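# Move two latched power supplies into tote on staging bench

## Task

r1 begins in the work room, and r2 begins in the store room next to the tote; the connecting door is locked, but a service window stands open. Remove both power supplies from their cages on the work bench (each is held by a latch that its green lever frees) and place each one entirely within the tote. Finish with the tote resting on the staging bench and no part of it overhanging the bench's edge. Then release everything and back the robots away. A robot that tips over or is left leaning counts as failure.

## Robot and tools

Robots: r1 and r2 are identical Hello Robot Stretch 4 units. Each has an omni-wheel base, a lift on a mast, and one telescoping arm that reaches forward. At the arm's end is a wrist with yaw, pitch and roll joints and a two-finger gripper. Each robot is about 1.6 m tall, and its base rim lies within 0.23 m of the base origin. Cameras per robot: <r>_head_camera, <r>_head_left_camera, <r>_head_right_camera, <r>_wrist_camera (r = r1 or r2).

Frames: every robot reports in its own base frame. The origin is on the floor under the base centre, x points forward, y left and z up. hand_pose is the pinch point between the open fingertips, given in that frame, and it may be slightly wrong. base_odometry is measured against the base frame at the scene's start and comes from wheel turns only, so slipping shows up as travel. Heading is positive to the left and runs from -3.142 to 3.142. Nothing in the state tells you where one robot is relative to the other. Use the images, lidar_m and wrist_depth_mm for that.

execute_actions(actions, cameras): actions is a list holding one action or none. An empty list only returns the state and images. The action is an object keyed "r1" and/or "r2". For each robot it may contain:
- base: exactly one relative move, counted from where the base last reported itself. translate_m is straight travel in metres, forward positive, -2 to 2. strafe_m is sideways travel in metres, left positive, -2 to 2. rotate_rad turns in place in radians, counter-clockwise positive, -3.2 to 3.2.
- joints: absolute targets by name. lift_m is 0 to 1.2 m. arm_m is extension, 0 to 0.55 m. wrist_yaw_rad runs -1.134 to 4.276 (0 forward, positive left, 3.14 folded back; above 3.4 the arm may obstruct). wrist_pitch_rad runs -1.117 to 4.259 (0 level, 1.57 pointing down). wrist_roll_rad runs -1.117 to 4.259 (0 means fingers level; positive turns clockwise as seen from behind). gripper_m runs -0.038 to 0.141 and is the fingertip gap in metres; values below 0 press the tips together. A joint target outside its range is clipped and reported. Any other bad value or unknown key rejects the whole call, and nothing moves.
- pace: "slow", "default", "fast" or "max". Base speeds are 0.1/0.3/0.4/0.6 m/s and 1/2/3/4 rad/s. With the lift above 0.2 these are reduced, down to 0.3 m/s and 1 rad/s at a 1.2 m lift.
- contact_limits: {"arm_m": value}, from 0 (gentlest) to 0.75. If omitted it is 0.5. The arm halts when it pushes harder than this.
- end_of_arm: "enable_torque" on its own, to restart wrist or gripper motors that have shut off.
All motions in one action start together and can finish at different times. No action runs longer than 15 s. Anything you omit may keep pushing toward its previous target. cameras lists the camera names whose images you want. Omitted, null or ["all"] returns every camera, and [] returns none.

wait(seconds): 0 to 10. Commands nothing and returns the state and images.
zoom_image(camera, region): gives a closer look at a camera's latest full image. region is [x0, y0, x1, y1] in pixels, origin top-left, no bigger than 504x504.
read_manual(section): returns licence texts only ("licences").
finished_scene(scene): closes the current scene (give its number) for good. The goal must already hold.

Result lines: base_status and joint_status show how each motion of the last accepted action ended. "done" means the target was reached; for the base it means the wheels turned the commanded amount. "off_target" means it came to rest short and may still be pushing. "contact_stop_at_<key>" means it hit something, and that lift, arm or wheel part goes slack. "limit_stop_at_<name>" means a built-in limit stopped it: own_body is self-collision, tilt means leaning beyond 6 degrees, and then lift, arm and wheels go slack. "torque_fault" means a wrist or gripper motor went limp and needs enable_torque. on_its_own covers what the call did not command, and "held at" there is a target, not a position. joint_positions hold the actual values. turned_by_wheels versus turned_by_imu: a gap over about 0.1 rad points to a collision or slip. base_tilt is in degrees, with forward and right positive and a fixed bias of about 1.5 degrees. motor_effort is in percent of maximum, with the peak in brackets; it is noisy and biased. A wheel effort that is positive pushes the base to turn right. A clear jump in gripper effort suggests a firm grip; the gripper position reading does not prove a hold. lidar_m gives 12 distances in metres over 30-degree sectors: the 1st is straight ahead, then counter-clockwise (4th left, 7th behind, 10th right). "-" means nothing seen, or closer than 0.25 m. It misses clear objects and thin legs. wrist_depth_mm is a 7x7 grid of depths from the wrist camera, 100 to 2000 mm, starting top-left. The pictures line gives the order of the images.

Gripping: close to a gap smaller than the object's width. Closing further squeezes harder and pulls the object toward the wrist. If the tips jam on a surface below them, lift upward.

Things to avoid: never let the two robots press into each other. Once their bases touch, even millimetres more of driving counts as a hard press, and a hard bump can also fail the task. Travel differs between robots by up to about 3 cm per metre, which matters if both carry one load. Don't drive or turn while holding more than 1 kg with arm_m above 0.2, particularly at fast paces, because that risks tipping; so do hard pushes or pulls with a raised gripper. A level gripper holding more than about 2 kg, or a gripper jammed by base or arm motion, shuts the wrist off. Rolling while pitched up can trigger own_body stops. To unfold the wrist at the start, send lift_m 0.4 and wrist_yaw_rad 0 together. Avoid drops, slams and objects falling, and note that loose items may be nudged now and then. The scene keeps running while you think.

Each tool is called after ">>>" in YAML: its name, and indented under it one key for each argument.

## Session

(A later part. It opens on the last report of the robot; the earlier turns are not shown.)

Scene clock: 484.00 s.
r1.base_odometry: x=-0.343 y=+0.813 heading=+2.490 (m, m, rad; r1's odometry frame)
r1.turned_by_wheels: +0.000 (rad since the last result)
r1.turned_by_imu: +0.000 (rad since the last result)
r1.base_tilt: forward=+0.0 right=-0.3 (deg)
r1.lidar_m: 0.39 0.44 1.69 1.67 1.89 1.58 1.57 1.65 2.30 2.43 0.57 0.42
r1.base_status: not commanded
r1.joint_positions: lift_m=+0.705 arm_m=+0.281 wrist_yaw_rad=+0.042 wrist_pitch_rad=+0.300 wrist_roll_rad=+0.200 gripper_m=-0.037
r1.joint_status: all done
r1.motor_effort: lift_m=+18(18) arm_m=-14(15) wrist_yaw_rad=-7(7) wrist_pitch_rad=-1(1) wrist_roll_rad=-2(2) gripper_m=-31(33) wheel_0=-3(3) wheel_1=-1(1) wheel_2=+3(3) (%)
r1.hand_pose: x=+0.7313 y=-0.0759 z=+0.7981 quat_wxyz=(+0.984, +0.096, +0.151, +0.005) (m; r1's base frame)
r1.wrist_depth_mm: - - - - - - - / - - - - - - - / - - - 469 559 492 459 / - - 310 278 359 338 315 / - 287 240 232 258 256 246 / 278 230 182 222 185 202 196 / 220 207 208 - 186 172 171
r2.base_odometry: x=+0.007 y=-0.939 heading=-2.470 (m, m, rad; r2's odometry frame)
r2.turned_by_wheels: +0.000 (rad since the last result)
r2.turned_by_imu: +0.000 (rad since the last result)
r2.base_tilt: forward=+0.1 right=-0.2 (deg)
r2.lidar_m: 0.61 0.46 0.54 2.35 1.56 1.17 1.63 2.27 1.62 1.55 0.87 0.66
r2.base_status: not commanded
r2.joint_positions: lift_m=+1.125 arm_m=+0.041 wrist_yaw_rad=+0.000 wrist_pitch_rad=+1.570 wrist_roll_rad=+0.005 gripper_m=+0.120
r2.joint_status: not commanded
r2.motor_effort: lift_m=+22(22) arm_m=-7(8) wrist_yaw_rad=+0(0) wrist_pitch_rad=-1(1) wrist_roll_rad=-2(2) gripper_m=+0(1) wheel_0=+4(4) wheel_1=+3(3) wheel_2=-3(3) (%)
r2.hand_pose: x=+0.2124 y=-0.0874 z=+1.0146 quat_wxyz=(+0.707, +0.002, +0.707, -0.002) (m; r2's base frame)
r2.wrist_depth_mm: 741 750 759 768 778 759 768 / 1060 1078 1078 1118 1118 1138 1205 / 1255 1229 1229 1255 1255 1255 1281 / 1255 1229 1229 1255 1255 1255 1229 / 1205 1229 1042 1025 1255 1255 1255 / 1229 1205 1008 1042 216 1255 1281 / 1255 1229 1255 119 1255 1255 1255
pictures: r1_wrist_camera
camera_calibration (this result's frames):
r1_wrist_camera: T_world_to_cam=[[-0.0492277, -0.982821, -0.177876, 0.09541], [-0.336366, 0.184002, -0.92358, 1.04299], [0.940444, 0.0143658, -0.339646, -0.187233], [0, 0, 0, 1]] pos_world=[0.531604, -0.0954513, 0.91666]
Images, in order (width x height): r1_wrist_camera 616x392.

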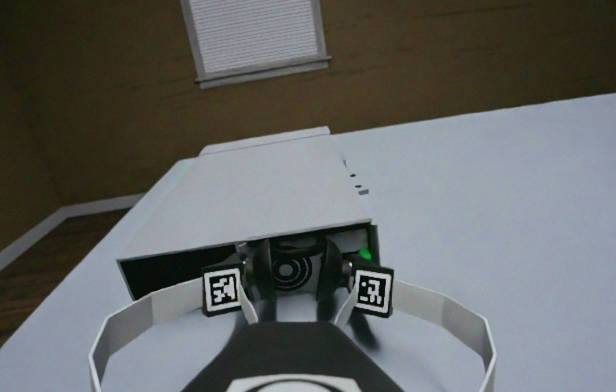

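>>> execute_actions:
  actions:
    - {"r1":{"joints":{"gripper_m":0.015}},"r2":{"base":{"strafe_m":0.1},"pace":"fast"}}
  cameras: []

>>> execute_actions:
  actions:
    - {"r1":{"joints":{"gripper_m":0.03,"arm_m":0.24}},"r2":{"base":{"strafe_m":0.1},"pace":"fast"}}
  cameras: []

>>> execute_actions:
  actions:
    - {"r1":{"base":{"strafe_m":-0.007},"joints":{"gripper_m":0.038,"wrist_roll_rad":0.1,"lift_m":0.716}},"r2":{"base":{"strafe_m":0.1},"pace":"fast"}}
  cameras: []

>>> execute_actions:
  actions:
    - {"r1":{"joints":{"arm_m":0.258},"pace":"slow"},"r2":{"base":{"strafe_m":0.05},"pace":"fast"}}
  cameras: ["r1_wrist_camera"]

>>> zoom_image:
  camera: "r1_wrist_camera"
  region: [190, 200, 410, 330]

Scene clock: 486.23 s.
r1.base_odometry: x=-0.342 y=+0.812 heading=+2.490 (m, m, rad; r1's odometry frame)
r1.turned_by_wheels: +0.000 (rad since the last result)
r1.turned_by_imu: +0.000 (rad since the last result)
r1.base_tilt: forward=-0.1 right=-0.3 (deg)
r1.lidar_m: 0.39 0.42 1.68 1.67 1.88 1.62 1.54 1.66 2.31 2.44 0.58 0.42
r1.base_status: not commanded
r1.joint_positions: lift_m=+0.705 arm_m=+0.279 wrist_yaw_rad=+0.030 wrist_pitch_rad=+0.302 wrist_roll_rad=+0.200 gripper_m=+0.015
r1.joint_status: all done
r1.on_its_own: wrist_yaw_rad is at rest, and its effort (+29) is outside its rest range (-13 to +13)
r1.motor_effort: lift_m=+18(18) arm_m=-1(14) wrist_yaw_rad=+29(29) wrist_pitch_rad=-7(7) wrist_roll_rad=+2(2) gripper_m=-6(32) wheel_0=+2(3) wheel_1=+3(3) wheel_2=-9(9) (%)
r1.hand_pose: x=+0.7279 y=-0.0792 z=+0.7975 quat_wxyz=(+0.984, +0.097, +0.151, +0.000) (m; r1's base frame)
r1.wrist_depth_mm: - - - - - - - / - - - - - - - / - - - 488 559 496 459 / - - 314 283 368 340 317 / - 291 243 236 264 258 247 / 281 253 195 226 189 208 199 / 221 206 211 - 186 172 173
r2.base_odometry: x=+0.070 y=-1.018 heading=-2.470 (m, m, rad; r2's odometry frame)
r2.turned_by_wheels: +0.000 (rad since the last result)
r2.turned_by_imu: +0.001 (rad since the last result)
r2.base_tilt: forward=+0.1 right=-0.2 (deg)
r2.lidar_m: 0.60 0.44 0.58 2.28 3.17 1.16 1.26 2.41 1.71 1.65 0.85 0.64
r2.base_status: done
r2.joint_positions: lift_m=+1.125 arm_m=+0.041 wrist_yaw_rad=+0.000 wrist_pitch_rad=+1.570 wrist_roll_rad=+0.005 gripper_m=+0.120
r2.joint_status: not commanded
r2.motor_effort: lift_m=+22(22) arm_m=-7(7) wrist_yaw_rad=+0(0) wrist_pitch_rad=+0(1) wrist_roll_rad=-2(2) gripper_m=+0(1) wheel_0=-1(10) wheel_1=-1(10) wheel_2=+0(2) (%)
r2.hand_pose: x=+0.2124 y=-0.0874 z=+1.0146 quat_wxyz=(+0.707, +0.002, +0.707, -0.002) (m; r2's base frame)
r2.wrist_depth_mm: 699 741 750 759 778 788 778 / 1060 1078 1098 1138 1138 1160 1182 / 1255 1255 1255 1255 1255 1281 1255 / 1229 1229 1255 1255 1229 1281 1255 / 1229 1229 1042 1025 1255 1255 1281 / 1229 1229 1025 1008 215 1229 1255 / 1229 1229 1255 119 1255 1255 1255
pictures: none
No camera images: the call's "cameras" was empty. Leave "cameras" out to get every camera's image.

Scene clock: 487.67 s.
r1.base_odometry: x=-0.343 y=+0.812 heading=+2.490 (m, m, rad; r1's odometry frame)
r1.turned_by_wheels: +0.000 (rad since the last result)
r1.turned_by_imu: +0.001 (rad since the last result)
r1.base_tilt: forward=-0.1 right=-0.4 (deg)
r1.lidar_m: 0.39 0.43 1.70 1.65 1.85 1.66 1.57 1.65 2.30 2.44 0.59 0.41
r1.base_status: not commanded
r1.joint_positions: lift_m=+0.705 arm_m=+0.242 wrist_yaw_rad=+0.040 wrist_pitch_rad=+0.302 wrist_roll_rad=+0.200 gripper_m=+0.030
r1.joint_status: all done
r1.motor_effort: lift_m=+18(18) arm_m=-9(8) wrist_yaw_rad=-1(27) wrist_pitch_rad=-7(8) wrist_roll_rad=-3(3) gripper_m=-3(7) wheel_0=+0(2) wheel_1=+1(3) wheel_2=-1(9) (%)
r1.hand_pose: x=+0.6912 y=-0.0764 z=+0.7976 quat_wxyz=(+0.984, +0.096, +0.152, +0.005) (m; r1's base frame)
r1.wrist_depth_mm: - - - - - - - / - - - - - - - / - - - 469 544 488 452 / - - 312 277 362 336 314 / - 320 301 274 267 257 245 / 278 258 192 212 188 206 197 / 219 204 208 - 182 171 171
r2.base_odometry: x=+0.132 y=-1.096 heading=-2.471 (m, m, rad; r2's odometry frame)
r2.turned_by_wheels: +0.000 (rad since the last result)
r2.turned_by_imu: +0.000 (rad since the last result)
r2.base_tilt: forward=+0.1 right=-0.2 (deg)
r2.lidar_m: 0.40 0.39 0.56 2.29 3.10 1.13 1.13 2.54 1.82 1.74 0.84 0.58
r2.base_status: done
r2.joint_positions: lift_m=+1.125 arm_m=+0.041 wrist_yaw_rad=+0.000 wrist_pitch_rad=+1.570 wrist_roll_rad=+0.005 gripper_m=+0.120
r2.joint_status: not commanded
r2.motor_effort: lift_m=+22(22) arm_m=-7(7) wrist_yaw_rad=+0(0) wrist_pitch_rad=+0(1) wrist_roll_rad=-1(1) gripper_m=-1(1) wheel_0=-3(11) wheel_1=+0(11) wheel_2=+0(1) (%)
r2.hand_pose: x=+0.2124 y=-0.0874 z=+1.0146 quat_wxyz=(+0.707, +0.002, +0.707, -0.002) (m; r2's base frame)
r2.wrist_depth_mm: 325 668 750 768 768 788 768 / 1060 1078 1078 1118 1160 1138 1160 / 1229 1255 1229 1255 1281 1255 1255 / 1229 1255 1255 1255 1281 1255 1255 / 1229 1229 1042 1042 1281 1281 1281 / 1229 1229 1025 1025 216 1255 1255 / 1229 1255 1255 119 1255 1255 1255
pictures: none
No camera images: the call's "cameras" was empty. Leave "cameras" out to get every camera's image.

Scene clock: 489.10 s.
r1.base_odometry: x=-0.338 y=+0.818 heading=+2.490 (m, m, rad; r1's odometry frame)
r1.turned_by_wheels: +0.000 (rad since the last result)
r1.turned_by_imu: +0.000 (rad since the last result)
r1.base_tilt: forward=-0.1 right=-0.3 (deg)
r1.lidar_m: 0.38 0.42 1.70 1.66 1.89 1.64 1.56 1.68 2.31 2.45 0.55 0.43
r1.base_status: done
r1.joint_positions: lift_m=+0.716 arm_m=+0.242 wrist_yaw_rad=+0.040 wrist_pitch_rad=+0.302 wrist_roll_rad=+0.100 gripper_m=+0.038
r1.joint_status: all done
r1.motor_effort: lift_m=+22(23) arm_m=-9(9) wrist_yaw_rad=-2(2) wrist_pitch_rad=-6(6) wrist_roll_rad=-1(3) gripper_m=-4(4) wheel_0=-2(6) wheel_1=+0(8) wheel_2=+0(2) (%)
r1.hand_pose: x=+0.6912 y=-0.0764 z=+0.8082 quat_wxyz=(+0.987, +0.047, +0.151, +0.012) (m; r1's base frame)
r1.wrist_depth_mm: - - - - - - - / - - - - - - - / - - - 549 654 627 603 / - - 325 312 421 404 397 / 1863 319 294 276 304 301 293 / 262 257 189 237 195 236 232 / 215 208 215 - 203 195 194
r2.base_odometry: x=+0.194 y=-1.174 heading=-2.471 (m, m, rad; r2's odometry frame)
r2.turned_by_wheels: +0.000 (rad since the last result)
r2.turned_by_imu: +0.001 (rad since the last result)
r2.base_tilt: forward=+0.2 right=-0.3 (deg)
r2.lidar_m: 0.38 0.40 0.56 2.30 2.99 1.14 1.08 2.71 1.94 1.84 0.88 0.65
r2.base_status: done
r2.joint_positions: lift_m=+1.125 arm_m=+0.041 wrist_yaw_rad=+0.000 wrist_pitch_rad=+1.570 wrist_roll_rad=+0.005 gripper_m=+0.120
r2.joint_status: not commanded
r2.motor_effort: lift_m=+22(22) arm_m=-7(8) wrist_yaw_rad=+0(0) wrist_pitch_rad=+0(0) wrist_roll_rad=-1(2) gripper_m=+0(0) wheel_0=-1(12) wheel_1=+1(10) wheel_2=+0(0) (%)
r2.hand_pose: x=+0.2124 y=-0.0874 z=+1.0146 quat_wxyz=(+0.707, +0.002, +0.707, -0.002) (m; r2's base frame)
r2.wrist_depth_mm: 329 327 332 768 778 788 798 / 1042 1060 1098 1118 1138 1160 1160 / 1255 1229 1255 1255 1281 1255 1281 / 1255 1255 1255 1255 1255 1255 1281 / 1229 1255 1042 1042 1255 1255 1255 / 1229 1229 1025 1025 215 1255 1255 / 1229 1229 1229 119 1255 1255 1255
pictures: none
No camera images: the call's "cameras" was empty. Leave "cameras" out to get every camera's image.

Scene clock: 490.23 s.
r1.base_odometry: x=-0.338 y=+0.818 heading=+2.490 (m, m, rad; r1's odometry frame)
r1.turned_by_wheels: +0.000 (rad since the last result)
r1.turned_by_imu: +0.000 (rad since the last result)
r1.base_tilt: forward=+0.0 right=-0.4 (deg)
r1.lidar_m: 0.39 0.44 1.69 1.66 1.88 1.63 1.57 1.68 2.30 2.43 0.56 0.43
r1.base_status: not commanded
r1.joint_positions: lift_m=+0.716 arm_m=+0.256 wrist_yaw_rad=+0.040 wrist_pitch_rad=+0.302 wrist_roll_rad=+0.100 gripper_m=+0.038
r1.joint_status: all done
r1.motor_effort: lift_m=+23(23) arm_m=+9(9) wrist_yaw_rad=-1(1) wrist_pitch_rad=-7(5) wrist_roll_rad=-4(1) gripper_m=-1(3) wheel_0=-2(2) wheel_1=+0(0) wheel_2=+0(0) (%)
r1.hand_pose: x=+0.7060 y=-0.0764 z=+0.8082 quat_wxyz=(+0.987, +0.047, +0.151, +0.012) (m; r1's base frame)
r1.wrist_depth_mm: - - - - - - - / - - - - - - - / - - - 549 654 634 609 / - - 325 310 418 404 394 / 1863 304 264 260 304 300 291 / 262 258 189 236 194 236 231 / 213 208 215 - 202 195 194
r2.base_odometry: x=+0.225 y=-1.213 heading=-2.471 (m, m, rad; r2's odometry frame)
r2.turned_by_wheels: +0.000 (rad since the last result)
r2.turned_by_imu: +0.000 (rad since the last result)
r2.base_tilt: forward=+0.1 right=-0.2 (deg)
r2.lidar_m: 0.38 0.42 0.55 2.30 2.92 1.15 1.09 2.80 1.97 1.89 0.87 0.64
r2.base_status: done
r2.joint_positions: lift_m=+1.125 arm_m=+0.041 wrist_yaw_rad=+0.000 wrist_pitch_rad=+1.570 wrist_roll_rad=+0.005 gripper_m=+0.120
r2.joint_status: not commanded
r2.motor_effort: lift_m=+22(22) arm_m=-7(7) wrist_yaw_rad=+0(0) wrist_pitch_rad=+0(1) wrist_roll_rad=-3(2) gripper_m=+0(1) wheel_0=-3(12) wheel_1=+2(10) wheel_2=+0(1) (%)
r2.hand_pose: x=+0.2124 y=-0.0874 z=+1.0146 quat_wxyz=(+0.707, +0.002, +0.707, -0.002) (m; r2's base frame)
r2.wrist_depth_mm: 327 329 329 759 768 788 809 / 1042 1060 1098 1118 1138 1205 1160 / 1229 1255 1255 1229 1255 1255 1255 / 1205 1229 1255 1281 1255 1281 1255 / 1229 1229 1042 1042 1229 1255 1255 / 1229 1255 1042 1025 215 1255 1229 / 1205 1229 1255 119 1255 1255 1281
pictures: r1_wrist_camera
camera_calibration (this result's frames):
r1_wrist_camera: T_world_to_cam=[[-0.0211896, -0.9963, -0.0832946, -0.00175832], [-0.338286, 0.085544, -0.937147, 1.04867], [0.940805, 0.00831971, -0.338847, -0.16137], [0, 0, 0, 1]] pos_world=[0.506533, -0.090117, 0.927936]
Images, in order (width x height): r1_wrist_camera 616x392.

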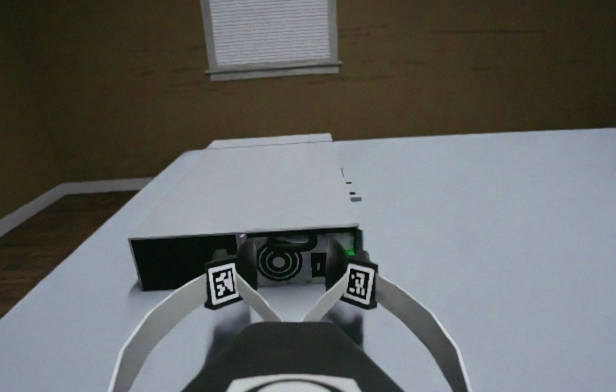

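Region (190, 200, 410, 330) of r1_wrist_camera's 616x392 image, scaled by 2.291; it fills the top 298 rows of this view, and the rest is white.

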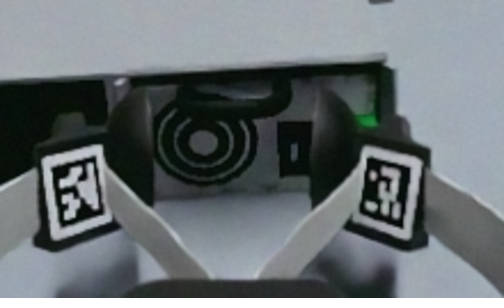

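>>> execute_actions:
  actions:
    - {"r1":{"base":{"strafe_m":-0.002},"joints":{"gripper_m":0.041}},"r2":{"base":{"strafe_m":0.02},"pace":"fast"}}
  cameras: []

>>> execute_actions:
  actions:
    - {"r1":{"joints":{"arm_m":0.277},"pace":"slow"},"r2":{"base":{"strafe_m":0.08},"pace":"fast"}}
  cameras: ["r1_wrist_camera"]

>>> zoom_image:
  camera: "r1_wrist_camera"
  region: [190, 200, 410, 330]

Scene clock: 491.23 s.
r1.base_odometry: x=-0.337 y=+0.820 heading=+2.490 (m, m, rad; r1's odometry frame)
r1.turned_by_wheels: +0.000 (rad since the last result)
r1.turned_by_imu: +0.000 (rad since the last result)
r1.base_tilt: forward=-0.1 right=-0.4 (deg)
r1.lidar_m: 0.39 0.41 1.73 1.66 1.85 1.64 1.57 1.67 2.33 2.43 0.54 0.40
r1.base_status: done
r1.joint_positions: lift_m=+0.716 arm_m=+0.256 wrist_yaw_rad=+0.040 wrist_pitch_rad=+0.302 wrist_roll_rad=+0.100 gripper_m=+0.041
r1.joint_status: all done
r1.motor_effort: lift_m=+23(23) arm_m=+9(9) wrist_yaw_rad=-2(1) wrist_pitch_rad=-6(7) wrist_roll_rad=-2(2) gripper_m=-3(4) wheel_0=+1(2) wheel_1=-1(4) wheel_2=+0(0) (%)
r1.hand_pose: x=+0.7060 y=-0.0763 z=+0.8082 quat_wxyz=(+0.987, +0.047, +0.151, +0.012) (m; r1's base frame)
r1.wrist_depth_mm: - - - - - - - / - - - - - - - / - - - 539 668 627 603 / - - 324 314 421 407 397 / 1921 306 263 259 304 297 291 / 262 256 197 239 195 236 231 / 215 209 216 - 203 195 195
r2.base_odometry: x=+0.237 y=-1.229 heading=-2.471 (m, m, rad; r2's odometry frame)
r2.turned_by_wheels: +0.000 (rad since the last result)
r2.turned_by_imu: +0.000 (rad since the last result)
r2.base_tilt: forward=+0.2 right=-0.2 (deg)
r2.lidar_m: 0.37 0.40 0.54 2.30 2.94 1.12 1.08 2.82 2.01 1.91 0.90 0.63
r2.base_status: done
r2.joint_positions: lift_m=+1.125 arm_m=+0.041 wrist_yaw_rad=+0.000 wrist_pitch_rad=+1.570 wrist_roll_rad=+0.005 gripper_m=+0.120
r2.joint_status: not commanded
r2.motor_effort: lift_m=+22(22) arm_m=-7(7) wrist_yaw_rad=+0(0) wrist_pitch_rad=+0(1) wrist_roll_rad=-2(3) gripper_m=-1(0) wheel_0=-3(12) wheel_1=+1(10) wheel_2=+0(1) (%)
r2.hand_pose: x=+0.2124 y=-0.0874 z=+1.0146 quat_wxyz=(+0.707, +0.002, +0.707, -0.002) (m; r2's base frame)
r2.wrist_depth_mm: 327 329 330 676 768 788 809 / 1060 1060 1098 1098 1138 1160 1160 / 1229 1255 1229 1281 1281 1255 1255 / 1229 1281 1229 1255 1255 1281 1255 / 1205 1205 1060 1042 1255 1281 1255 / 1229 1229 1025 1042 215 1255 1255 / 1229 1229 1229 119 1229 1255 1281
pictures: none
No camera images: the call's "cameras" was empty. Leave "cameras" out to get every camera's image.

Scene clock: 492.53 s.
r1.base_odometry: x=-0.337 y=+0.819 heading=+2.490 (m, m, rad; r1's odometry frame)
r1.turned_by_wheels: +0.000 (rad since the last result)
r1.turned_by_imu: +0.000 (rad since the last result)
r1.base_tilt: forward=-0.1 right=-0.3 (deg)
r1.lidar_m: 0.40 0.43 1.70 1.69 1.91 1.64 1.57 1.67 2.29 2.43 0.56 0.42
r1.base_status: not commanded
r1.joint_positions: lift_m=+0.716 arm_m=+0.275 wrist_yaw_rad=+0.038 wrist_pitch_rad=+0.305 wrist_roll_rad=+0.100 gripper_m=+0.041
r1.joint_status: all done
r1.motor_effort: lift_m=+23(23) arm_m=+12(11) wrist_yaw_rad=+3(4) wrist_pitch_rad=-15(14) wrist_roll_rad=-1(5) gripper_m=-3(2) wheel_0=+1(0) wheel_1=-1(1) wheel_2=-2(2) (%)
r1.hand_pose: x=+0.7241 y=-0.0769 z=+0.8075 quat_wxyz=(+0.987, +0.047, +0.152, +0.011) (m; r1's base frame)
r1.wrist_depth_mm: - - - - - - - / - - - - - - - / - - - 544 647 621 585 / - 504 319 304 415 399 392 / 1921 290 246 245 301 294 289 / 260 254 212 236 196 234 230 / 213 207 213 - 202 192 195
r2.base_odometry: x=+0.287 y=-1.292 heading=-2.471 (m, m, rad; r2's odometry frame)
r2.turned_by_wheels: +0.000 (rad since the last result)
r2.turned_by_imu: +0.000 (rad since the last result)
r2.base_tilt: forward=+0.1 right=-0.3 (deg)
r2.lidar_m: 0.38 0.38 0.56 2.31 2.81 1.14 1.09 2.88 2.10 2.00 0.89 0.39
r2.base_status: done
r2.joint_positions: lift_m=+1.125 arm_m=+0.041 wrist_yaw_rad=+0.000 wrist_pitch_rad=+1.570 wrist_roll_rad=+0.005 gripper_m=+0.120
r2.joint_status: not commanded
r2.motor_effort: lift_m=+22(22) arm_m=-7(7) wrist_yaw_rad=+0(0) wrist_pitch_rad=-1(0) wrist_roll_rad=-2(3) gripper_m=-1(1) wheel_0=-1(12) wheel_1=+1(10) wheel_2=+0(2) (%)
r2.hand_pose: x=+0.2124 y=-0.0874 z=+1.0146 quat_wxyz=(+0.707, +0.002, +0.707, -0.002) (m; r2's base frame)
r2.wrist_depth_mm: 327 330 332 332 691 788 809 / 1042 1060 1078 1098 1138 1182 1182 / 1229 1255 1255 1229 1255 1281 1255 / 1229 1255 1229 1255 1255 1255 1255 / 1229 1229 1060 1025 1255 1281 1255 / 1229 1229 1025 1025 215 1255 1255 / 1229 1229 1229 119 1255 1255 1255
pictures: r1_wrist_camera
camera_calibration (this result's frames):
r1_wrist_camera: T_world_to_cam=[[-0.0231158, -0.996296, -0.0828238, -0.000932912], [-0.340647, 0.0857376, -0.936274, 1.05515], [0.939907, 0.00657096, -0.341367, -0.176056], [0, 0, 0, 1]] pos_world=[0.52489, -0.0902388, 0.927734]
Images, in order (width x height): r1_wrist_camera 616x392.

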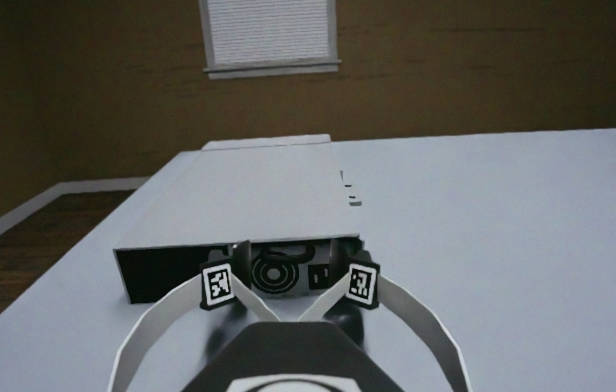

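Region (190, 200, 410, 330) of r1_wrist_camera's 616x392 image, scaled by 2.291; it fills the top 298 rows of this view, and the rest is white.

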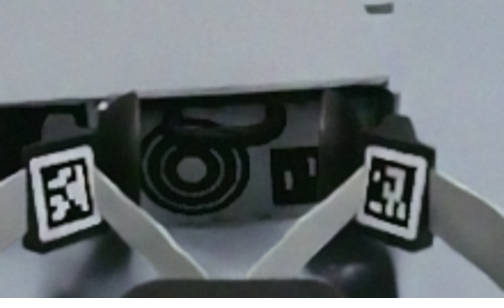

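>>> execute_actions:
  actions:
    - {"r1":{"base":{"strafe_m":0.004},"joints":{"arm_m":0.279,"gripper_m":0.018,"lift_m":0.714},"pace":"slow"},"r2":{"base":{"strafe_m":0.1},"pace":"fast"}}
  cameras: ["r1_wrist_camera"]

>>> zoom_image:
  camera: "r1_wrist_camera"
  region: [190, 200, 410, 330]

Scene clock: 497.93 s.
r1.base_odometry: x=-0.339 y=+0.816 heading=+2.489 (m, m, rad; r1's odometry frame)
r1.turned_by_wheels: +0.000 (rad since the last result)
r1.turned_by_imu: +0.000 (rad since the last result)
r1.base_tilt: forward=+0.0 right=-0.3 (deg)
r1.lidar_m: 0.39 0.44 1.67 1.64 1.90 1.61 1.57 1.65 2.30 2.42 0.57 0.43
r1.base_status: done
r1.joint_positions: lift_m=+0.714 arm_m=+0.277 wrist_yaw_rad=+0.038 wrist_pitch_rad=+0.305 wrist_roll_rad=+0.100 gripper_m=+0.018
r1.joint_status: all done
r1.motor_effort: lift_m=+17(22) arm_m=+9(10) wrist_yaw_rad=+5(15) wrist_pitch_rad=-15(15) wrist_roll_rad=-1(0) gripper_m=-10(7) wheel_0=-2(1) wheel_1=+0(0) wheel_2=-4(6) (%)
r1.hand_pose: x=+0.7266 y=-0.0768 z=+0.8058 quat_wxyz=(+0.987, +0.046, +0.153, +0.011) (m; r1's base frame)
r1.wrist_depth_mm: - - - - - - - / - - - - - - - / - - 654 484 634 615 585 / - 496 312 301 407 394 382 / 1808 286 241 242 297 291 286 / 254 252 189 231 188 231 226 / 211 204 210 - 202 190 193
r2.base_odometry: x=+0.349 y=-1.370 heading=-2.471 (m, m, rad; r2's odometry frame)
r2.turned_by_wheels: +0.000 (rad since the last result)
r2.turned_by_imu: +0.001 (rad since the last result)
r2.base_tilt: forward=+0.1 right=-0.2 (deg)
r2.lidar_m: 0.38 0.39 0.54 2.30 2.71 1.15 1.08 3.05 2.18 2.09 0.87 0.39
r2.base_status: done
r2.joint_positions: lift_m=+1.125 arm_m=+0.041 wrist_yaw_rad=+0.000 wrist_pitch_rad=+1.570 wrist_roll_rad=+0.005 gripper_m=+0.120
r2.joint_status: not commanded
r2.motor_effort: lift_m=+22(22) arm_m=-7(7) wrist_yaw_rad=+0(0) wrist_pitch_rad=-1(0) wrist_roll_rad=-2(2) gripper_m=-1(2) wheel_0=-2(12) wheel_1=-1(9) wheel_2=+0(0) (%)
r2.hand_pose: x=+0.2124 y=-0.0874 z=+1.0146 quat_wxyz=(+0.707, +0.002, +0.707, -0.002) (m; r2's base frame)
r2.wrist_depth_mm: 327 329 332 332 334 334 798 / 1042 1060 1078 1098 1138 1182 1182 / 1255 1229 1255 1255 1281 1281 1281 / 1229 1205 1255 1255 1255 1255 1281 / 1229 1255 1042 1025 1255 1255 1255 / 1205 1229 1008 1025 216 1255 1255 / 1205 1229 1205 119 1205 1255 1255
pictures: r1_wrist_camera
camera_calibration (this result's frames):
r1_wrist_camera: T_world_to_cam=[[-0.023051, -0.996307, -0.0827061, -0.00113812], [-0.341137, 0.0856014, -0.936108, 1.05462], [0.939731, 0.00663583, -0.34185, -0.178431], [0, 0, 0, 1]] pos_world=[0.527421, -0.0902268, 0.926146]
Images, in order (width x height): r1_wrist_camera 616x392.

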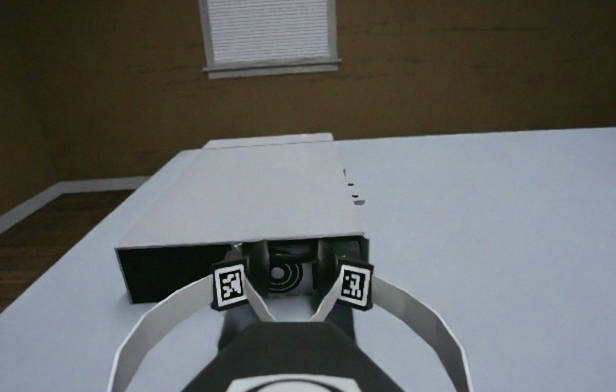

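Region (190, 200, 410, 330) of r1_wrist_camera's 616x392 image, scaled by 2.291; it fills the top 298 rows of this view, and the rest is white.

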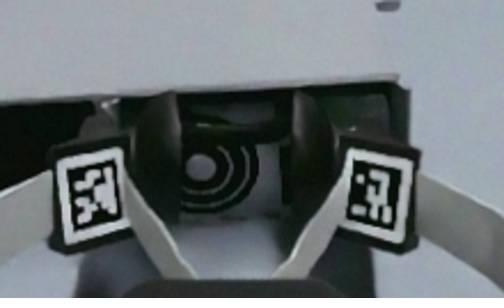

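>>> execute_actions:
  actions:
    - {"r1":{"joints":{"arm_m":0.287,"gripper_m":-0.012,"lift_m":0.712},"pace":"slow"},"r2":{"base":{"strafe_m":0.11},"pace":"fast"}}
  cameras: ["r1_wrist_camera"]

>>> execute_actions:
  actions:
    - {"r1":{"joints":{"arm_m":0.293,"gripper_m":-0.038,"lift_m":0.710},"pace":"slow"},"r2":{"base":{"strafe_m":0.11},"pace":"fast"}}
  cameras: ["r1_wrist_camera"]

>>> execute_actions:
  actions:
    - {"r1":{"base":{"strafe_m":0.002},"joints":{"arm_m":0.285,"lift_m":0.708},"pace":"slow"}}
  cameras: ["r1_wrist_camera"]

>>> zoom_image:
  camera: "r1_wrist_camera"
  region: [190, 200, 410, 330]

Scene clock: 499.73 s.
r1.base_odometry: x=-0.339 y=+0.816 heading=+2.490 (m, m, rad; r1's odometry frame)
r1.turned_by_wheels: +0.000 (rad since the last result)
r1.turned_by_imu: +0.000 (rad since the last result)
r1.base_tilt: forward=-0.1 right=-0.4 (deg)
r1.lidar_m: 0.39 0.44 1.69 1.66 1.91 1.61 1.55 1.68 2.31 2.44 0.59 0.43
r1.base_status: not commanded
r1.joint_positions: lift_m=+0.712 arm_m=+0.285 wrist_yaw_rad=+0.037 wrist_pitch_rad=+0.307 wrist_roll_rad=+0.100 gripper_m=-0.011
r1.joint_status: all done
r1.motor_effort: lift_m=+17(16) arm_m=+11(14) wrist_yaw_rad=+7(16) wrist_pitch_rad=-21(21) wrist_roll_rad=-1(1) gripper_m=-20(21) wheel_0=+1(2) wheel_1=+1(1) wheel_2=-5(7) (%)
r1.hand_pose: x=+0.7341 y=-0.0771 z=+0.8033 quat_wxyz=(+0.987, +0.047, +0.153, +0.011) (m; r1's base frame)
r1.wrist_depth_mm: - - - - - - - / - - - - - - - / - - 627 466 621 597 569 / - 484 303 293 394 387 373 / 1808 279 235 229 279 285 279 / 250 228 187 229 185 226 222 / 206 200 208 - 199 187 190
r2.base_odometry: x=+0.417 y=-1.456 heading=-2.471 (m, m, rad; r2's odometry frame)
r2.turned_by_wheels: +0.000 (rad since the last result)
r2.turned_by_imu: +0.001 (rad since the last result)
r2.base_tilt: forward=+0.1 right=-0.2 (deg)
r2.lidar_m: 0.37 0.40 0.53 2.30 2.61 1.15 1.09 3.24 2.30 2.22 0.89 0.42
r2.base_status: done
r2.joint_positions: lift_m=+1.125 arm_m=+0.041 wrist_yaw_rad=+0.000 wrist_pitch_rad=+1.570 wrist_roll_rad=+0.005 gripper_m=+0.120
r2.joint_status: not commanded
r2.motor_effort: lift_m=+22(22) arm_m=-7(6) wrist_yaw_rad=+0(0) wrist_pitch_rad=-1(0) wrist_roll_rad=-2(4) gripper_m=-1(1) wheel_0=-2(11) wheel_1=+1(10) wheel_2=+0(1) (%)
r2.hand_pose: x=+0.2124 y=-0.0874 z=+1.0146 quat_wxyz=(+0.707, +0.002, +0.707, -0.002) (m; r2's base frame)
r2.wrist_depth_mm: 327 329 330 332 332 334 336 / 1042 1042 1078 1078 1160 1160 1182 / 1229 1229 1255 1255 1281 1255 1255 / 1229 1255 1229 1255 1255 1255 1255 / 1229 1229 1060 1025 1255 1255 1281 / 1255 1229 1025 1042 216 1255 1255 / 1229 1229 1229 120 1229 1255 1255
pictures: r1_wrist_camera
camera_calibration (this result's frames):
r1_wrist_camera: T_world_to_cam=[[-0.0241409, -0.99629, -0.0826051, -0.000718151], [-0.342595, 0.0858704, -0.935551, 1.05555], [0.939173, 0.00571503, -0.343397, -0.184741], [0, 0, 0, 1]] pos_world=[0.535114, -0.0903005, 0.924025]
Images, in order (width x height): r1_wrist_camera 616x392.

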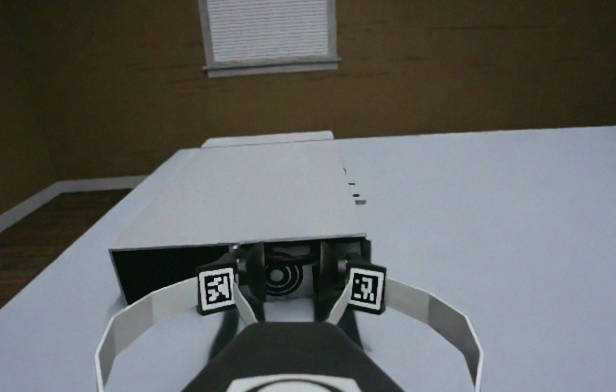

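Scene clock: 501.20 s.
r1.base_odometry: x=-0.339 y=+0.816 heading=+2.490 (m, m, rad; r1's odometry frame)
r1.turned_by_wheels: +0.000 (rad since the last result)
r1.turned_by_imu: +0.000 (rad since the last result)
r1.base_tilt: forward=+0.0 right=-0.4 (deg)
r1.lidar_m: 0.38 0.43 1.68 1.65 1.91 1.65 1.56 1.65 2.34 2.43 0.58 0.42
r1.base_status: not commanded
r1.joint_positions: lift_m=+0.710 arm_m=+0.291 wrist_yaw_rad=+0.038 wrist_pitch_rad=+0.307 wrist_roll_rad=+0.100 gripper_m=-0.037
r1.joint_status: all done
r1.motor_effort: lift_m=+18(16) arm_m=+11(18) wrist_yaw_rad=+5(16) wrist_pitch_rad=-23(22) wrist_roll_rad=+0(0) gripper_m=-25(27) wheel_0=+1(1) wheel_1=+1(1) wheel_2=-5(6) (%)
r1.hand_pose: x=+0.7401 y=-0.0770 z=+0.8011 quat_wxyz=(+0.987, +0.046, +0.154, +0.011) (m; r1's base frame)
r1.wrist_depth_mm: - - - - - - - / - - - - - - - / - - 615 459 597 574 559 / - 473 297 285 392 379 368 / 1808 274 229 225 276 283 273 / 247 164 195 226 183 221 217 / 203 197 204 - 195 184 187
r2.base_odometry: x=+0.485 y=-1.542 heading=-2.471 (m, m, rad; r2's odometry frame)
r2.turned_by_wheels: +0.000 (rad since the last result)
r2.turned_by_imu: +0.001 (rad since the last result)
r2.base_tilt: forward=+0.1 right=-0.1 (deg)
r2.lidar_m: 0.35 0.38 0.50 2.29 2.51 1.16 1.08 1.17 2.41 2.32 0.58 0.40
r2.base_status: done
r2.joint_positions: lift_m=+1.125 arm_m=+0.041 wrist_yaw_rad=+0.000 wrist_pitch_rad=+1.570 wrist_roll_rad=+0.005 gripper_m=+0.120
r2.joint_status: not commanded
r2.motor_effort: lift_m=+22(22) arm_m=-7(7) wrist_yaw_rad=+0(0) wrist_pitch_rad=-1(0) wrist_roll_rad=-1(4) gripper_m=-1(0) wheel_0=-2(11) wheel_1=+2(10) wheel_2=+0(1) (%)
r2.hand_pose: x=+0.2124 y=-0.0874 z=+1.0146 quat_wxyz=(+0.707, +0.002, +0.707, -0.002) (m; r2's base frame)
r2.wrist_depth_mm: 327 329 330 332 332 334 336 / 1042 1060 1078 1098 1118 1160 1205 / 1255 1229 1255 1255 1255 1308 1255 / 1229 1255 1229 1255 1255 1255 1281 / 1229 1229 1042 1025 1255 1229 1255 / 1229 1229 1008 1042 215 1255 1255 / 1229 1229 1229 119 1229 1229 1255
pictures: r1_wrist_camera
camera_calibration (this result's frames):
r1_wrist_camera: T_world_to_cam=[[-0.023685, -0.996304, -0.0825648, -0.000985855], [-0.343253, 0.0856717, -0.935327, 1.05584], [0.938944, 0.00618742, -0.344014, -0.190453], [0, 0, 0, 1]] pos_world=[0.541221, -0.0902591, 0.921953]
Images, in order (width x height): r1_wrist_camera 616x392.

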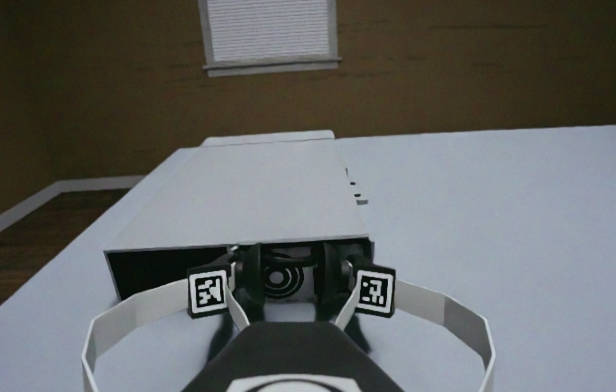

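Scene clock: 502.07 s.
r1.base_odometry: x=-0.341 y=+0.815 heading=+2.489 (m, m, rad; r1's odometry frame)
r1.turned_by_wheels: +0.000 (rad since the last result)
r1.turned_by_imu: +0.000 (rad since the last result)
r1.base_tilt: forward=-0.1 right=-0.3 (deg)
r1.lidar_m: 0.40 0.41 1.69 1.66 1.90 1.64 1.57 1.66 2.29 2.45 0.56 0.44
r1.base_status: done
r1.joint_positions: lift_m=+0.708 arm_m=+0.287 wrist_yaw_rad=+0.042 wrist_pitch_rad=+0.303 wrist_roll_rad=+0.100 gripper_m=-0.037
r1.joint_status: all done
r1.motor_effort: lift_m=+18(18) arm_m=-14(15) wrist_yaw_rad=-8(9) wrist_pitch_rad=-9(23) wrist_roll_rad=+0(1) gripper_m=-31(30) wheel_0=-2(3) wheel_1=-1(4) wheel_2=+2(3) (%)
r1.hand_pose: x=+0.7371 y=-0.0757 z=+0.8004 quat_wxyz=(+0.987, +0.046, +0.152, +0.013) (m; r1's base frame)
r1.wrist_depth_mm: - - - - - - - / - - - - - - - / - - 634 462 621 591 574 / - 480 300 287 394 382 375 / 1863 272 229 229 277 282 276 / 247 223 184 224 183 220 219 / 204 198 204 - 195 184 185
r2.base_odometry: x=+0.485 y=-1.542 heading=-2.471 (m, m, rad; r2's odometry frame)
r2.turned_by_wheels: +0.000 (rad since the last result)
r2.turned_by_imu: +0.000 (rad since the last result)
r2.base_tilt: forward=+0.1 right=-0.2 (deg)
r2.lidar_m: 0.38 0.39 0.56 2.33 2.49 1.18 1.08 1.18 2.43 2.33 0.59 0.39
r2.base_status: not commanded
r2.joint_positions: lift_m=+1.125 arm_m=+0.041 wrist_yaw_rad=+0.000 wrist_pitch_rad=+1.570 wrist_roll_rad=+0.005 gripper_m=+0.120
r2.joint_status: not commanded
r2.motor_effort: lift_m=+22(22) arm_m=-7(7) wrist_yaw_rad=+0(0) wrist_pitch_rad=+0(1) wrist_roll_rad=-5(2) gripper_m=-2(0) wheel_0=-2(2) wheel_1=+2(2) wheel_2=+0(0) (%)
r2.hand_pose: x=+0.2124 y=-0.0874 z=+1.0146 quat_wxyz=(+0.707, +0.002, +0.707, -0.002) (m; r2's base frame)
r2.wrist_depth_mm: 327 330 329 332 332 334 336 / 1042 1042 1042 1098 1118 1160 1182 / 1229 1229 1255 1255 1255 1255 1255 / 1229 1255 1229 1255 1281 1281 1281 / 1229 1255 1060 1025 1255 1281 1255 / 1229 1229 1008 1025 216 1229 1255 / 1229 1205 1229 119 1229 1255 1255
pictures: r1_wrist_camera
camera_calibration (this result's frames):
r1_wrist_camera: T_world_to_cam=[[-0.0189348, -0.996381, -0.0828602, -0.00315992], [-0.339122, 0.0843625, -0.936952, 1.05217], [0.940552, 0.0103587, -0.339492, -0.192444], [0, 0, 0, 1]] pos_world=[0.537758, -0.0899191, 0.920242]
Images, in order (width x height): r1_wrist_camera 616x392.

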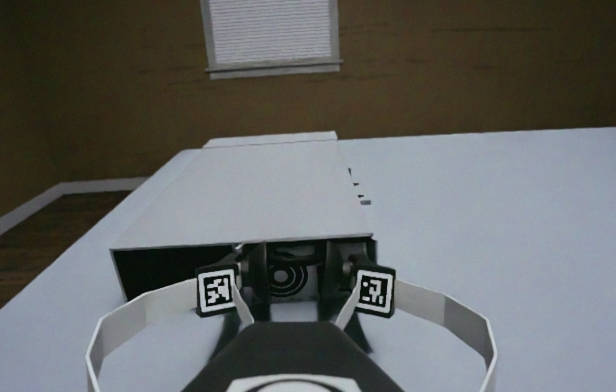

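Region (190, 200, 410, 330) of r1_wrist_camera's 616x392 image, scaled by 2.291; it fills the top 298 rows of this view, and the rest is white.

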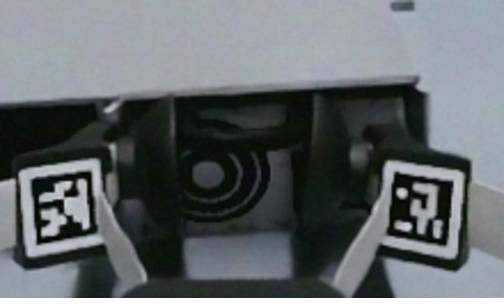

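>>> execute_actions:
  actions:
    - {"r1":{"joints":{"arm_m":0.282},"pace":"slow"}}
  cameras: ["r1_wrist_camera"]

>>> execute_actions:
  actions:
    - {"r1":{"joints":{"arm_m":0.279},"pace":"slow"}}
  cameras: ["r1_wrist_camera"]

>>> zoom_image:
  camera: "r1_wrist_camera"
  region: [190, 200, 410, 330]

Scene clock: 504.17 s.
r1.base_odometry: x=-0.341 y=+0.815 heading=+2.490 (m, m, rad; r1's odometry frame)
r1.turned_by_wheels: +0.000 (rad since the last result)
r1.turned_by_imu: +0.000 (rad since the last result)
r1.base_tilt: forward=+0.0 right=-0.3 (deg)
r1.lidar_m: 0.39 0.40 1.69 1.65 1.90 1.65 1.58 1.65 2.33 2.42 0.56 0.42
r1.base_status: not commanded
r1.joint_positions: lift_m=+0.708 arm_m=+0.284 wrist_yaw_rad=+0.043 wrist_pitch_rad=+0.302 wrist_roll_rad=+0.100 gripper_m=-0.037
r1.joint_status: all done
r1.motor_effort: lift_m=+19(19) arm_m=-14(15) wrist_yaw_rad=-11(12) wrist_pitch_rad=-6(8) wrist_roll_rad=-1(0) gripper_m=-32(33) wheel_0=-3(3) wheel_1=-2(1) wheel_2=+4(4) (%)
r1.hand_pose: x=+0.7344 y=-0.0755 z=+0.8006 quat_wxyz=(+0.987, +0.046, +0.151, +0.014) (m; r1's base frame)
r1.wrist_depth_mm: - - - - - - - / - - - - - - - / - - - 466 621 591 574 / - 484 300 290 394 387 373 / 1808 279 232 231 278 283 278 / 247 224 182 225 184 221 220 / 203 198 205 - 196 184 187
r2.base_odometry: x=+0.485 y=-1.542 heading=-2.471 (m, m, rad; r2's odometry frame)
r2.turned_by_wheels: +0.000 (rad since the last result)
r2.turned_by_imu: +0.001 (rad since the last result)
r2.base_tilt: forward=+0.2 right=-0.2 (deg)
r2.lidar_m: 0.38 0.40 0.53 2.31 2.51 1.17 1.08 1.14 2.42 2.32 0.57 0.40
r2.base_status: not commanded
r2.joint_positions: lift_m=+1.125 arm_m=+0.041 wrist_yaw_rad=+0.000 wrist_pitch_rad=+1.570 wrist_roll_rad=+0.005 gripper_m=+0.120
r2.joint_status: not commanded
r2.motor_effort: lift_m=+22(22) arm_m=-7(7) wrist_yaw_rad=+0(0) wrist_pitch_rad=+0(0) wrist_roll_rad=-2(3) gripper_m=-1(1) wheel_0=-2(2) wheel_1=+2(2) wheel_2=+0(0) (%)
r2.hand_pose: x=+0.2124 y=-0.0874 z=+1.0146 quat_wxyz=(+0.707, +0.002, +0.707, -0.002) (m; r2's base frame)
r2.wrist_depth_mm: 327 327 330 330 334 336 334 / 1042 1042 1060 1098 1118 1182 1182 / 1229 1229 1255 1281 1255 1281 1255 / 1229 1255 1229 1281 1229 1255 1281 / 1229 1255 1042 1042 1229 1255 1281 / 1205 1229 1025 1025 216 1255 1229 / 1229 1229 1229 119 1255 1255 1229
pictures: r1_wrist_camera
camera_calibration (this result's frames):
r1_wrist_camera: T_world_to_cam=[[-0.0178604, -0.996397, -0.0829119, -0.00366164], [-0.338412, 0.0840551, -0.937236, 1.05108], [0.940828, 0.011319, -0.338694, -0.190525], [0, 0, 0, 1]] pos_world=[0.534883, -0.0898403, 0.920274]
Images, in order (width x height): r1_wrist_camera 616x392.

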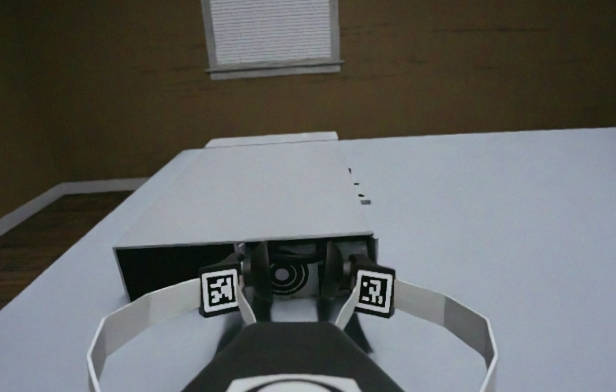

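Scene clock: 504.80 s.
r1.base_odometry: x=-0.341 y=+0.815 heading=+2.490 (m, m, rad; r1's odometry frame)
r1.turned_by_wheels: +0.000 (rad since the last result)
r1.turned_by_imu: +0.000 (rad since the last result)
r1.base_tilt: forward=+0.0 right=-0.4 (deg)
r1.lidar_m: 0.39 0.44 1.71 1.66 1.86 1.61 1.55 1.67 2.31 2.43 0.59 0.40
r1.base_status: not commanded
r1.joint_positions: lift_m=+0.708 arm_m=+0.282 wrist_yaw_rad=+0.043 wrist_pitch_rad=+0.302 wrist_roll_rad=+0.100 gripper_m=-0.037
r1.joint_status: all done
r1.motor_effort: lift_m=+19(19) arm_m=-14(16) wrist_yaw_rad=-10(12) wrist_pitch_rad=-5(6) wrist_roll_rad=+0(1) gripper_m=-31(33) wheel_0=-3(4) wheel_1=-1(2) wheel_2=+5(5) (%)
r1.hand_pose: x=+0.7314 y=-0.0755 z=+0.8006 quat_wxyz=(+0.987, +0.046, +0.151, +0.014) (m; r1's base frame)
r1.wrist_depth_mm: - - - - - - - / - - - - - - - / - - 654 466 627 597 574 / - 480 300 290 399 384 373 / 1808 279 237 234 277 285 276 / 247 224 182 226 184 221 218 / 204 198 204 - 196 184 186
r2.base_odometry: x=+0.485 y=-1.542 heading=-2.471 (m, m, rad; r2's odometry frame)
r2.turned_by_wheels: +0.000 (rad since the last result)
r2.turned_by_imu: +0.000 (rad since the last result)
r2.base_tilt: forward=+0.1 right=-0.2 (deg)
r2.lidar_m: 0.38 0.37 0.53 2.27 2.50 1.16 1.10 1.18 2.43 2.31 0.55 0.39
r2.base_status: not commanded
r2.joint_positions: lift_m=+1.125 arm_m=+0.041 wrist_yaw_rad=+0.000 wrist_pitch_rad=+1.570 wrist_roll_rad=+0.005 gripper_m=+0.120
r2.joint_status: not commanded
r2.motor_effort: lift_m=+22(22) arm_m=-8(7) wrist_yaw_rad=+0(0) wrist_pitch_rad=+0(1) wrist_roll_rad=-1(3) gripper_m=+0(0) wheel_0=-2(2) wheel_1=+2(2) wheel_2=+0(0) (%)
r2.hand_pose: x=+0.2124 y=-0.0874 z=+1.0146 quat_wxyz=(+0.707, +0.002, +0.707, -0.002) (m; r2's base frame)
r2.wrist_depth_mm: 327 329 330 330 334 334 336 / 1008 1042 1078 1078 1138 1160 1182 / 1229 1255 1255 1255 1281 1255 1281 / 1255 1255 1255 1255 1255 1229 1281 / 1229 1229 1042 1025 1229 1281 1281 / 1205 1255 1025 1042 215 1255 1281 / 1229 1255 1205 119 1255 1255 1255
pictures: r1_wrist_camera
camera_calibration (this result's frames):
r1_wrist_camera: T_world_to_cam=[[-0.0178567, -0.996387, -0.0830272, -0.00361283], [-0.33821, 0.0841647, -0.937299, 1.05005], [0.940901, 0.0113435, -0.338491, -0.18797], [0, 0, 0, 1]] pos_world=[0.531936, -0.0898451, 0.920289]
Images, in order (width x height): r1_wrist_camera 616x392.

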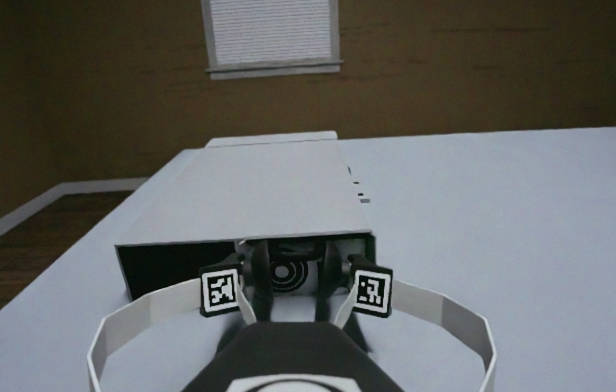

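Region (190, 200, 410, 330) of r1_wrist_camera's 616x392 image, scaled by 2.291; it fills the top 298 rows of this view, and the rest is white.

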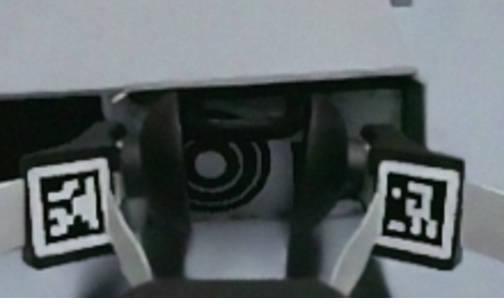

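>>> execute_actions:
  actions: []
  cameras: ["r1_head_camera","r1_head_right_camera"]

>>> zoom_image:
  camera: "r1_head_camera"
  region: [200, 342, 245, 375]

Scene clock: 505.43 s.
r1.base_odometry: x=-0.341 y=+0.815 heading=+2.490 (m, m, rad; r1's odometry frame)
r1.turned_by_wheels: +0.000 (rad since the last result)
r1.turned_by_imu: +0.000 (rad since the last result)
r1.base_tilt: forward=+0.0 right=-0.3 (deg)
r1.lidar_m: 0.40 0.41 1.69 1.65 1.89 1.64 1.58 1.65 2.33 2.43 0.56 0.43
r1.base_status: not commanded
r1.joint_positions: lift_m=+0.708 arm_m=+0.282 wrist_yaw_rad=+0.043 wrist_pitch_rad=+0.302 wrist_roll_rad=+0.100 gripper_m=-0.037
r1.joint_status: all done
r1.motor_effort: lift_m=+19(19) arm_m=-15(16) wrist_yaw_rad=-11(12) wrist_pitch_rad=-5(6) wrist_roll_rad=+0(1) gripper_m=-34(33) wheel_0=-3(4) wheel_1=-2(2) wheel_2=+5(5) (%)
r1.hand_pose: x=+0.7314 y=-0.0755 z=+0.8006 quat_wxyz=(+0.987, +0.046, +0.151, +0.014) (m; r1's base frame)
r1.wrist_depth_mm: - - - - - - - / - - - - - - - / - - 647 466 627 597 574 / - 484 300 290 397 384 373 / 1921 278 237 234 276 282 274 / 248 223 182 226 183 222 218 / 204 197 204 - 196 184 187
r2.base_odometry: x=+0.485 y=-1.542 heading=-2.471 (m, m, rad; r2's odometry frame)
r2.turned_by_wheels: +0.000 (rad since the last result)
r2.turned_by_imu: +0.000 (rad since the last result)
r2.base_tilt: forward=+0.1 right=-0.2 (deg)
r2.lidar_m: 0.39 0.39 0.52 2.26 2.49 1.16 1.08 1.17 2.43 2.32 0.54 0.40
r2.base_status: not commanded
r2.joint_positions: lift_m=+1.125 arm_m=+0.041 wrist_yaw_rad=+0.000 wrist_pitch_rad=+1.570 wrist_roll_rad=+0.005 gripper_m=+0.120
r2.joint_status: not commanded
r2.motor_effort: lift_m=+22(22) arm_m=-7(7) wrist_yaw_rad=+0(0) wrist_pitch_rad=+0(1) wrist_roll_rad=-5(3) gripper_m=-1(0) wheel_0=-2(2) wheel_1=+2(2) wheel_2=+0(0) (%)
r2.hand_pose: x=+0.2124 y=-0.0874 z=+1.0146 quat_wxyz=(+0.707, +0.002, +0.707, -0.002) (m; r2's base frame)
r2.wrist_depth_mm: 327 330 330 332 332 336 336 / 1042 1042 1078 1098 1138 1160 1182 / 1229 1255 1229 1255 1255 1281 1255 / 1255 1229 1255 1255 1281 1255 1255 / 1229 1205 1042 1042 1229 1255 1281 / 1229 1229 1042 1025 215 1255 1281 / 1229 1255 1255 120 1255 1229 1255
pictures: r1_head_camera, r1_head_right_camera
Images, in order (width x height): r1_head_camera 420x560, r1_head_right_camera 420x672.

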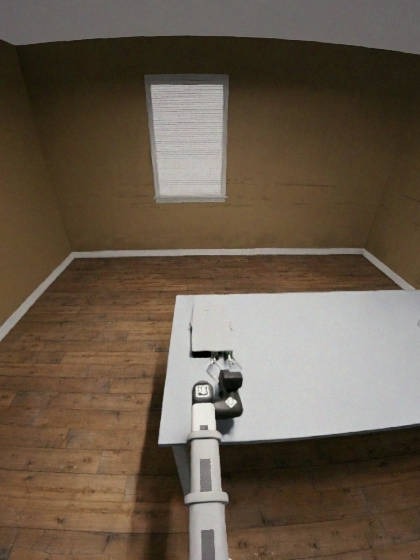

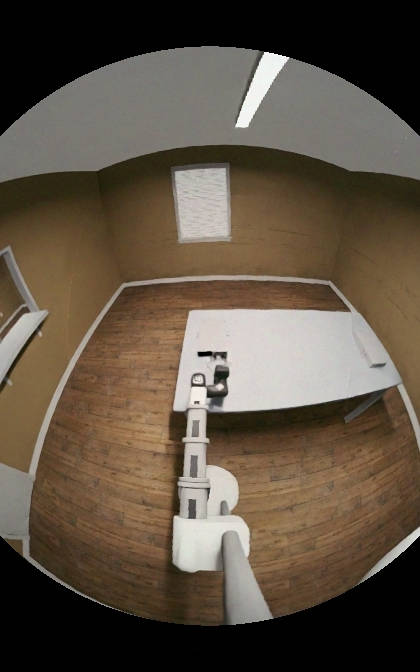

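Region (200, 342, 245, 375) of r1_head_camera's 420x560 image, scaled by 11.200, with more detail than that image has; it fills the top 370 rows of this view, and the rest is white.

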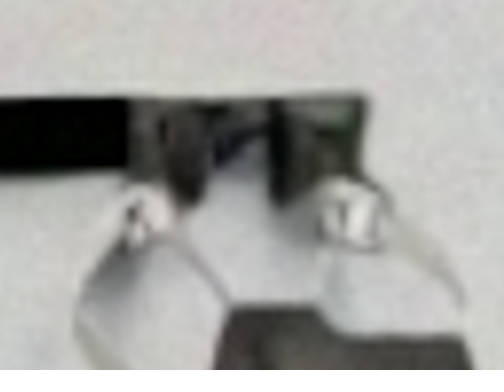

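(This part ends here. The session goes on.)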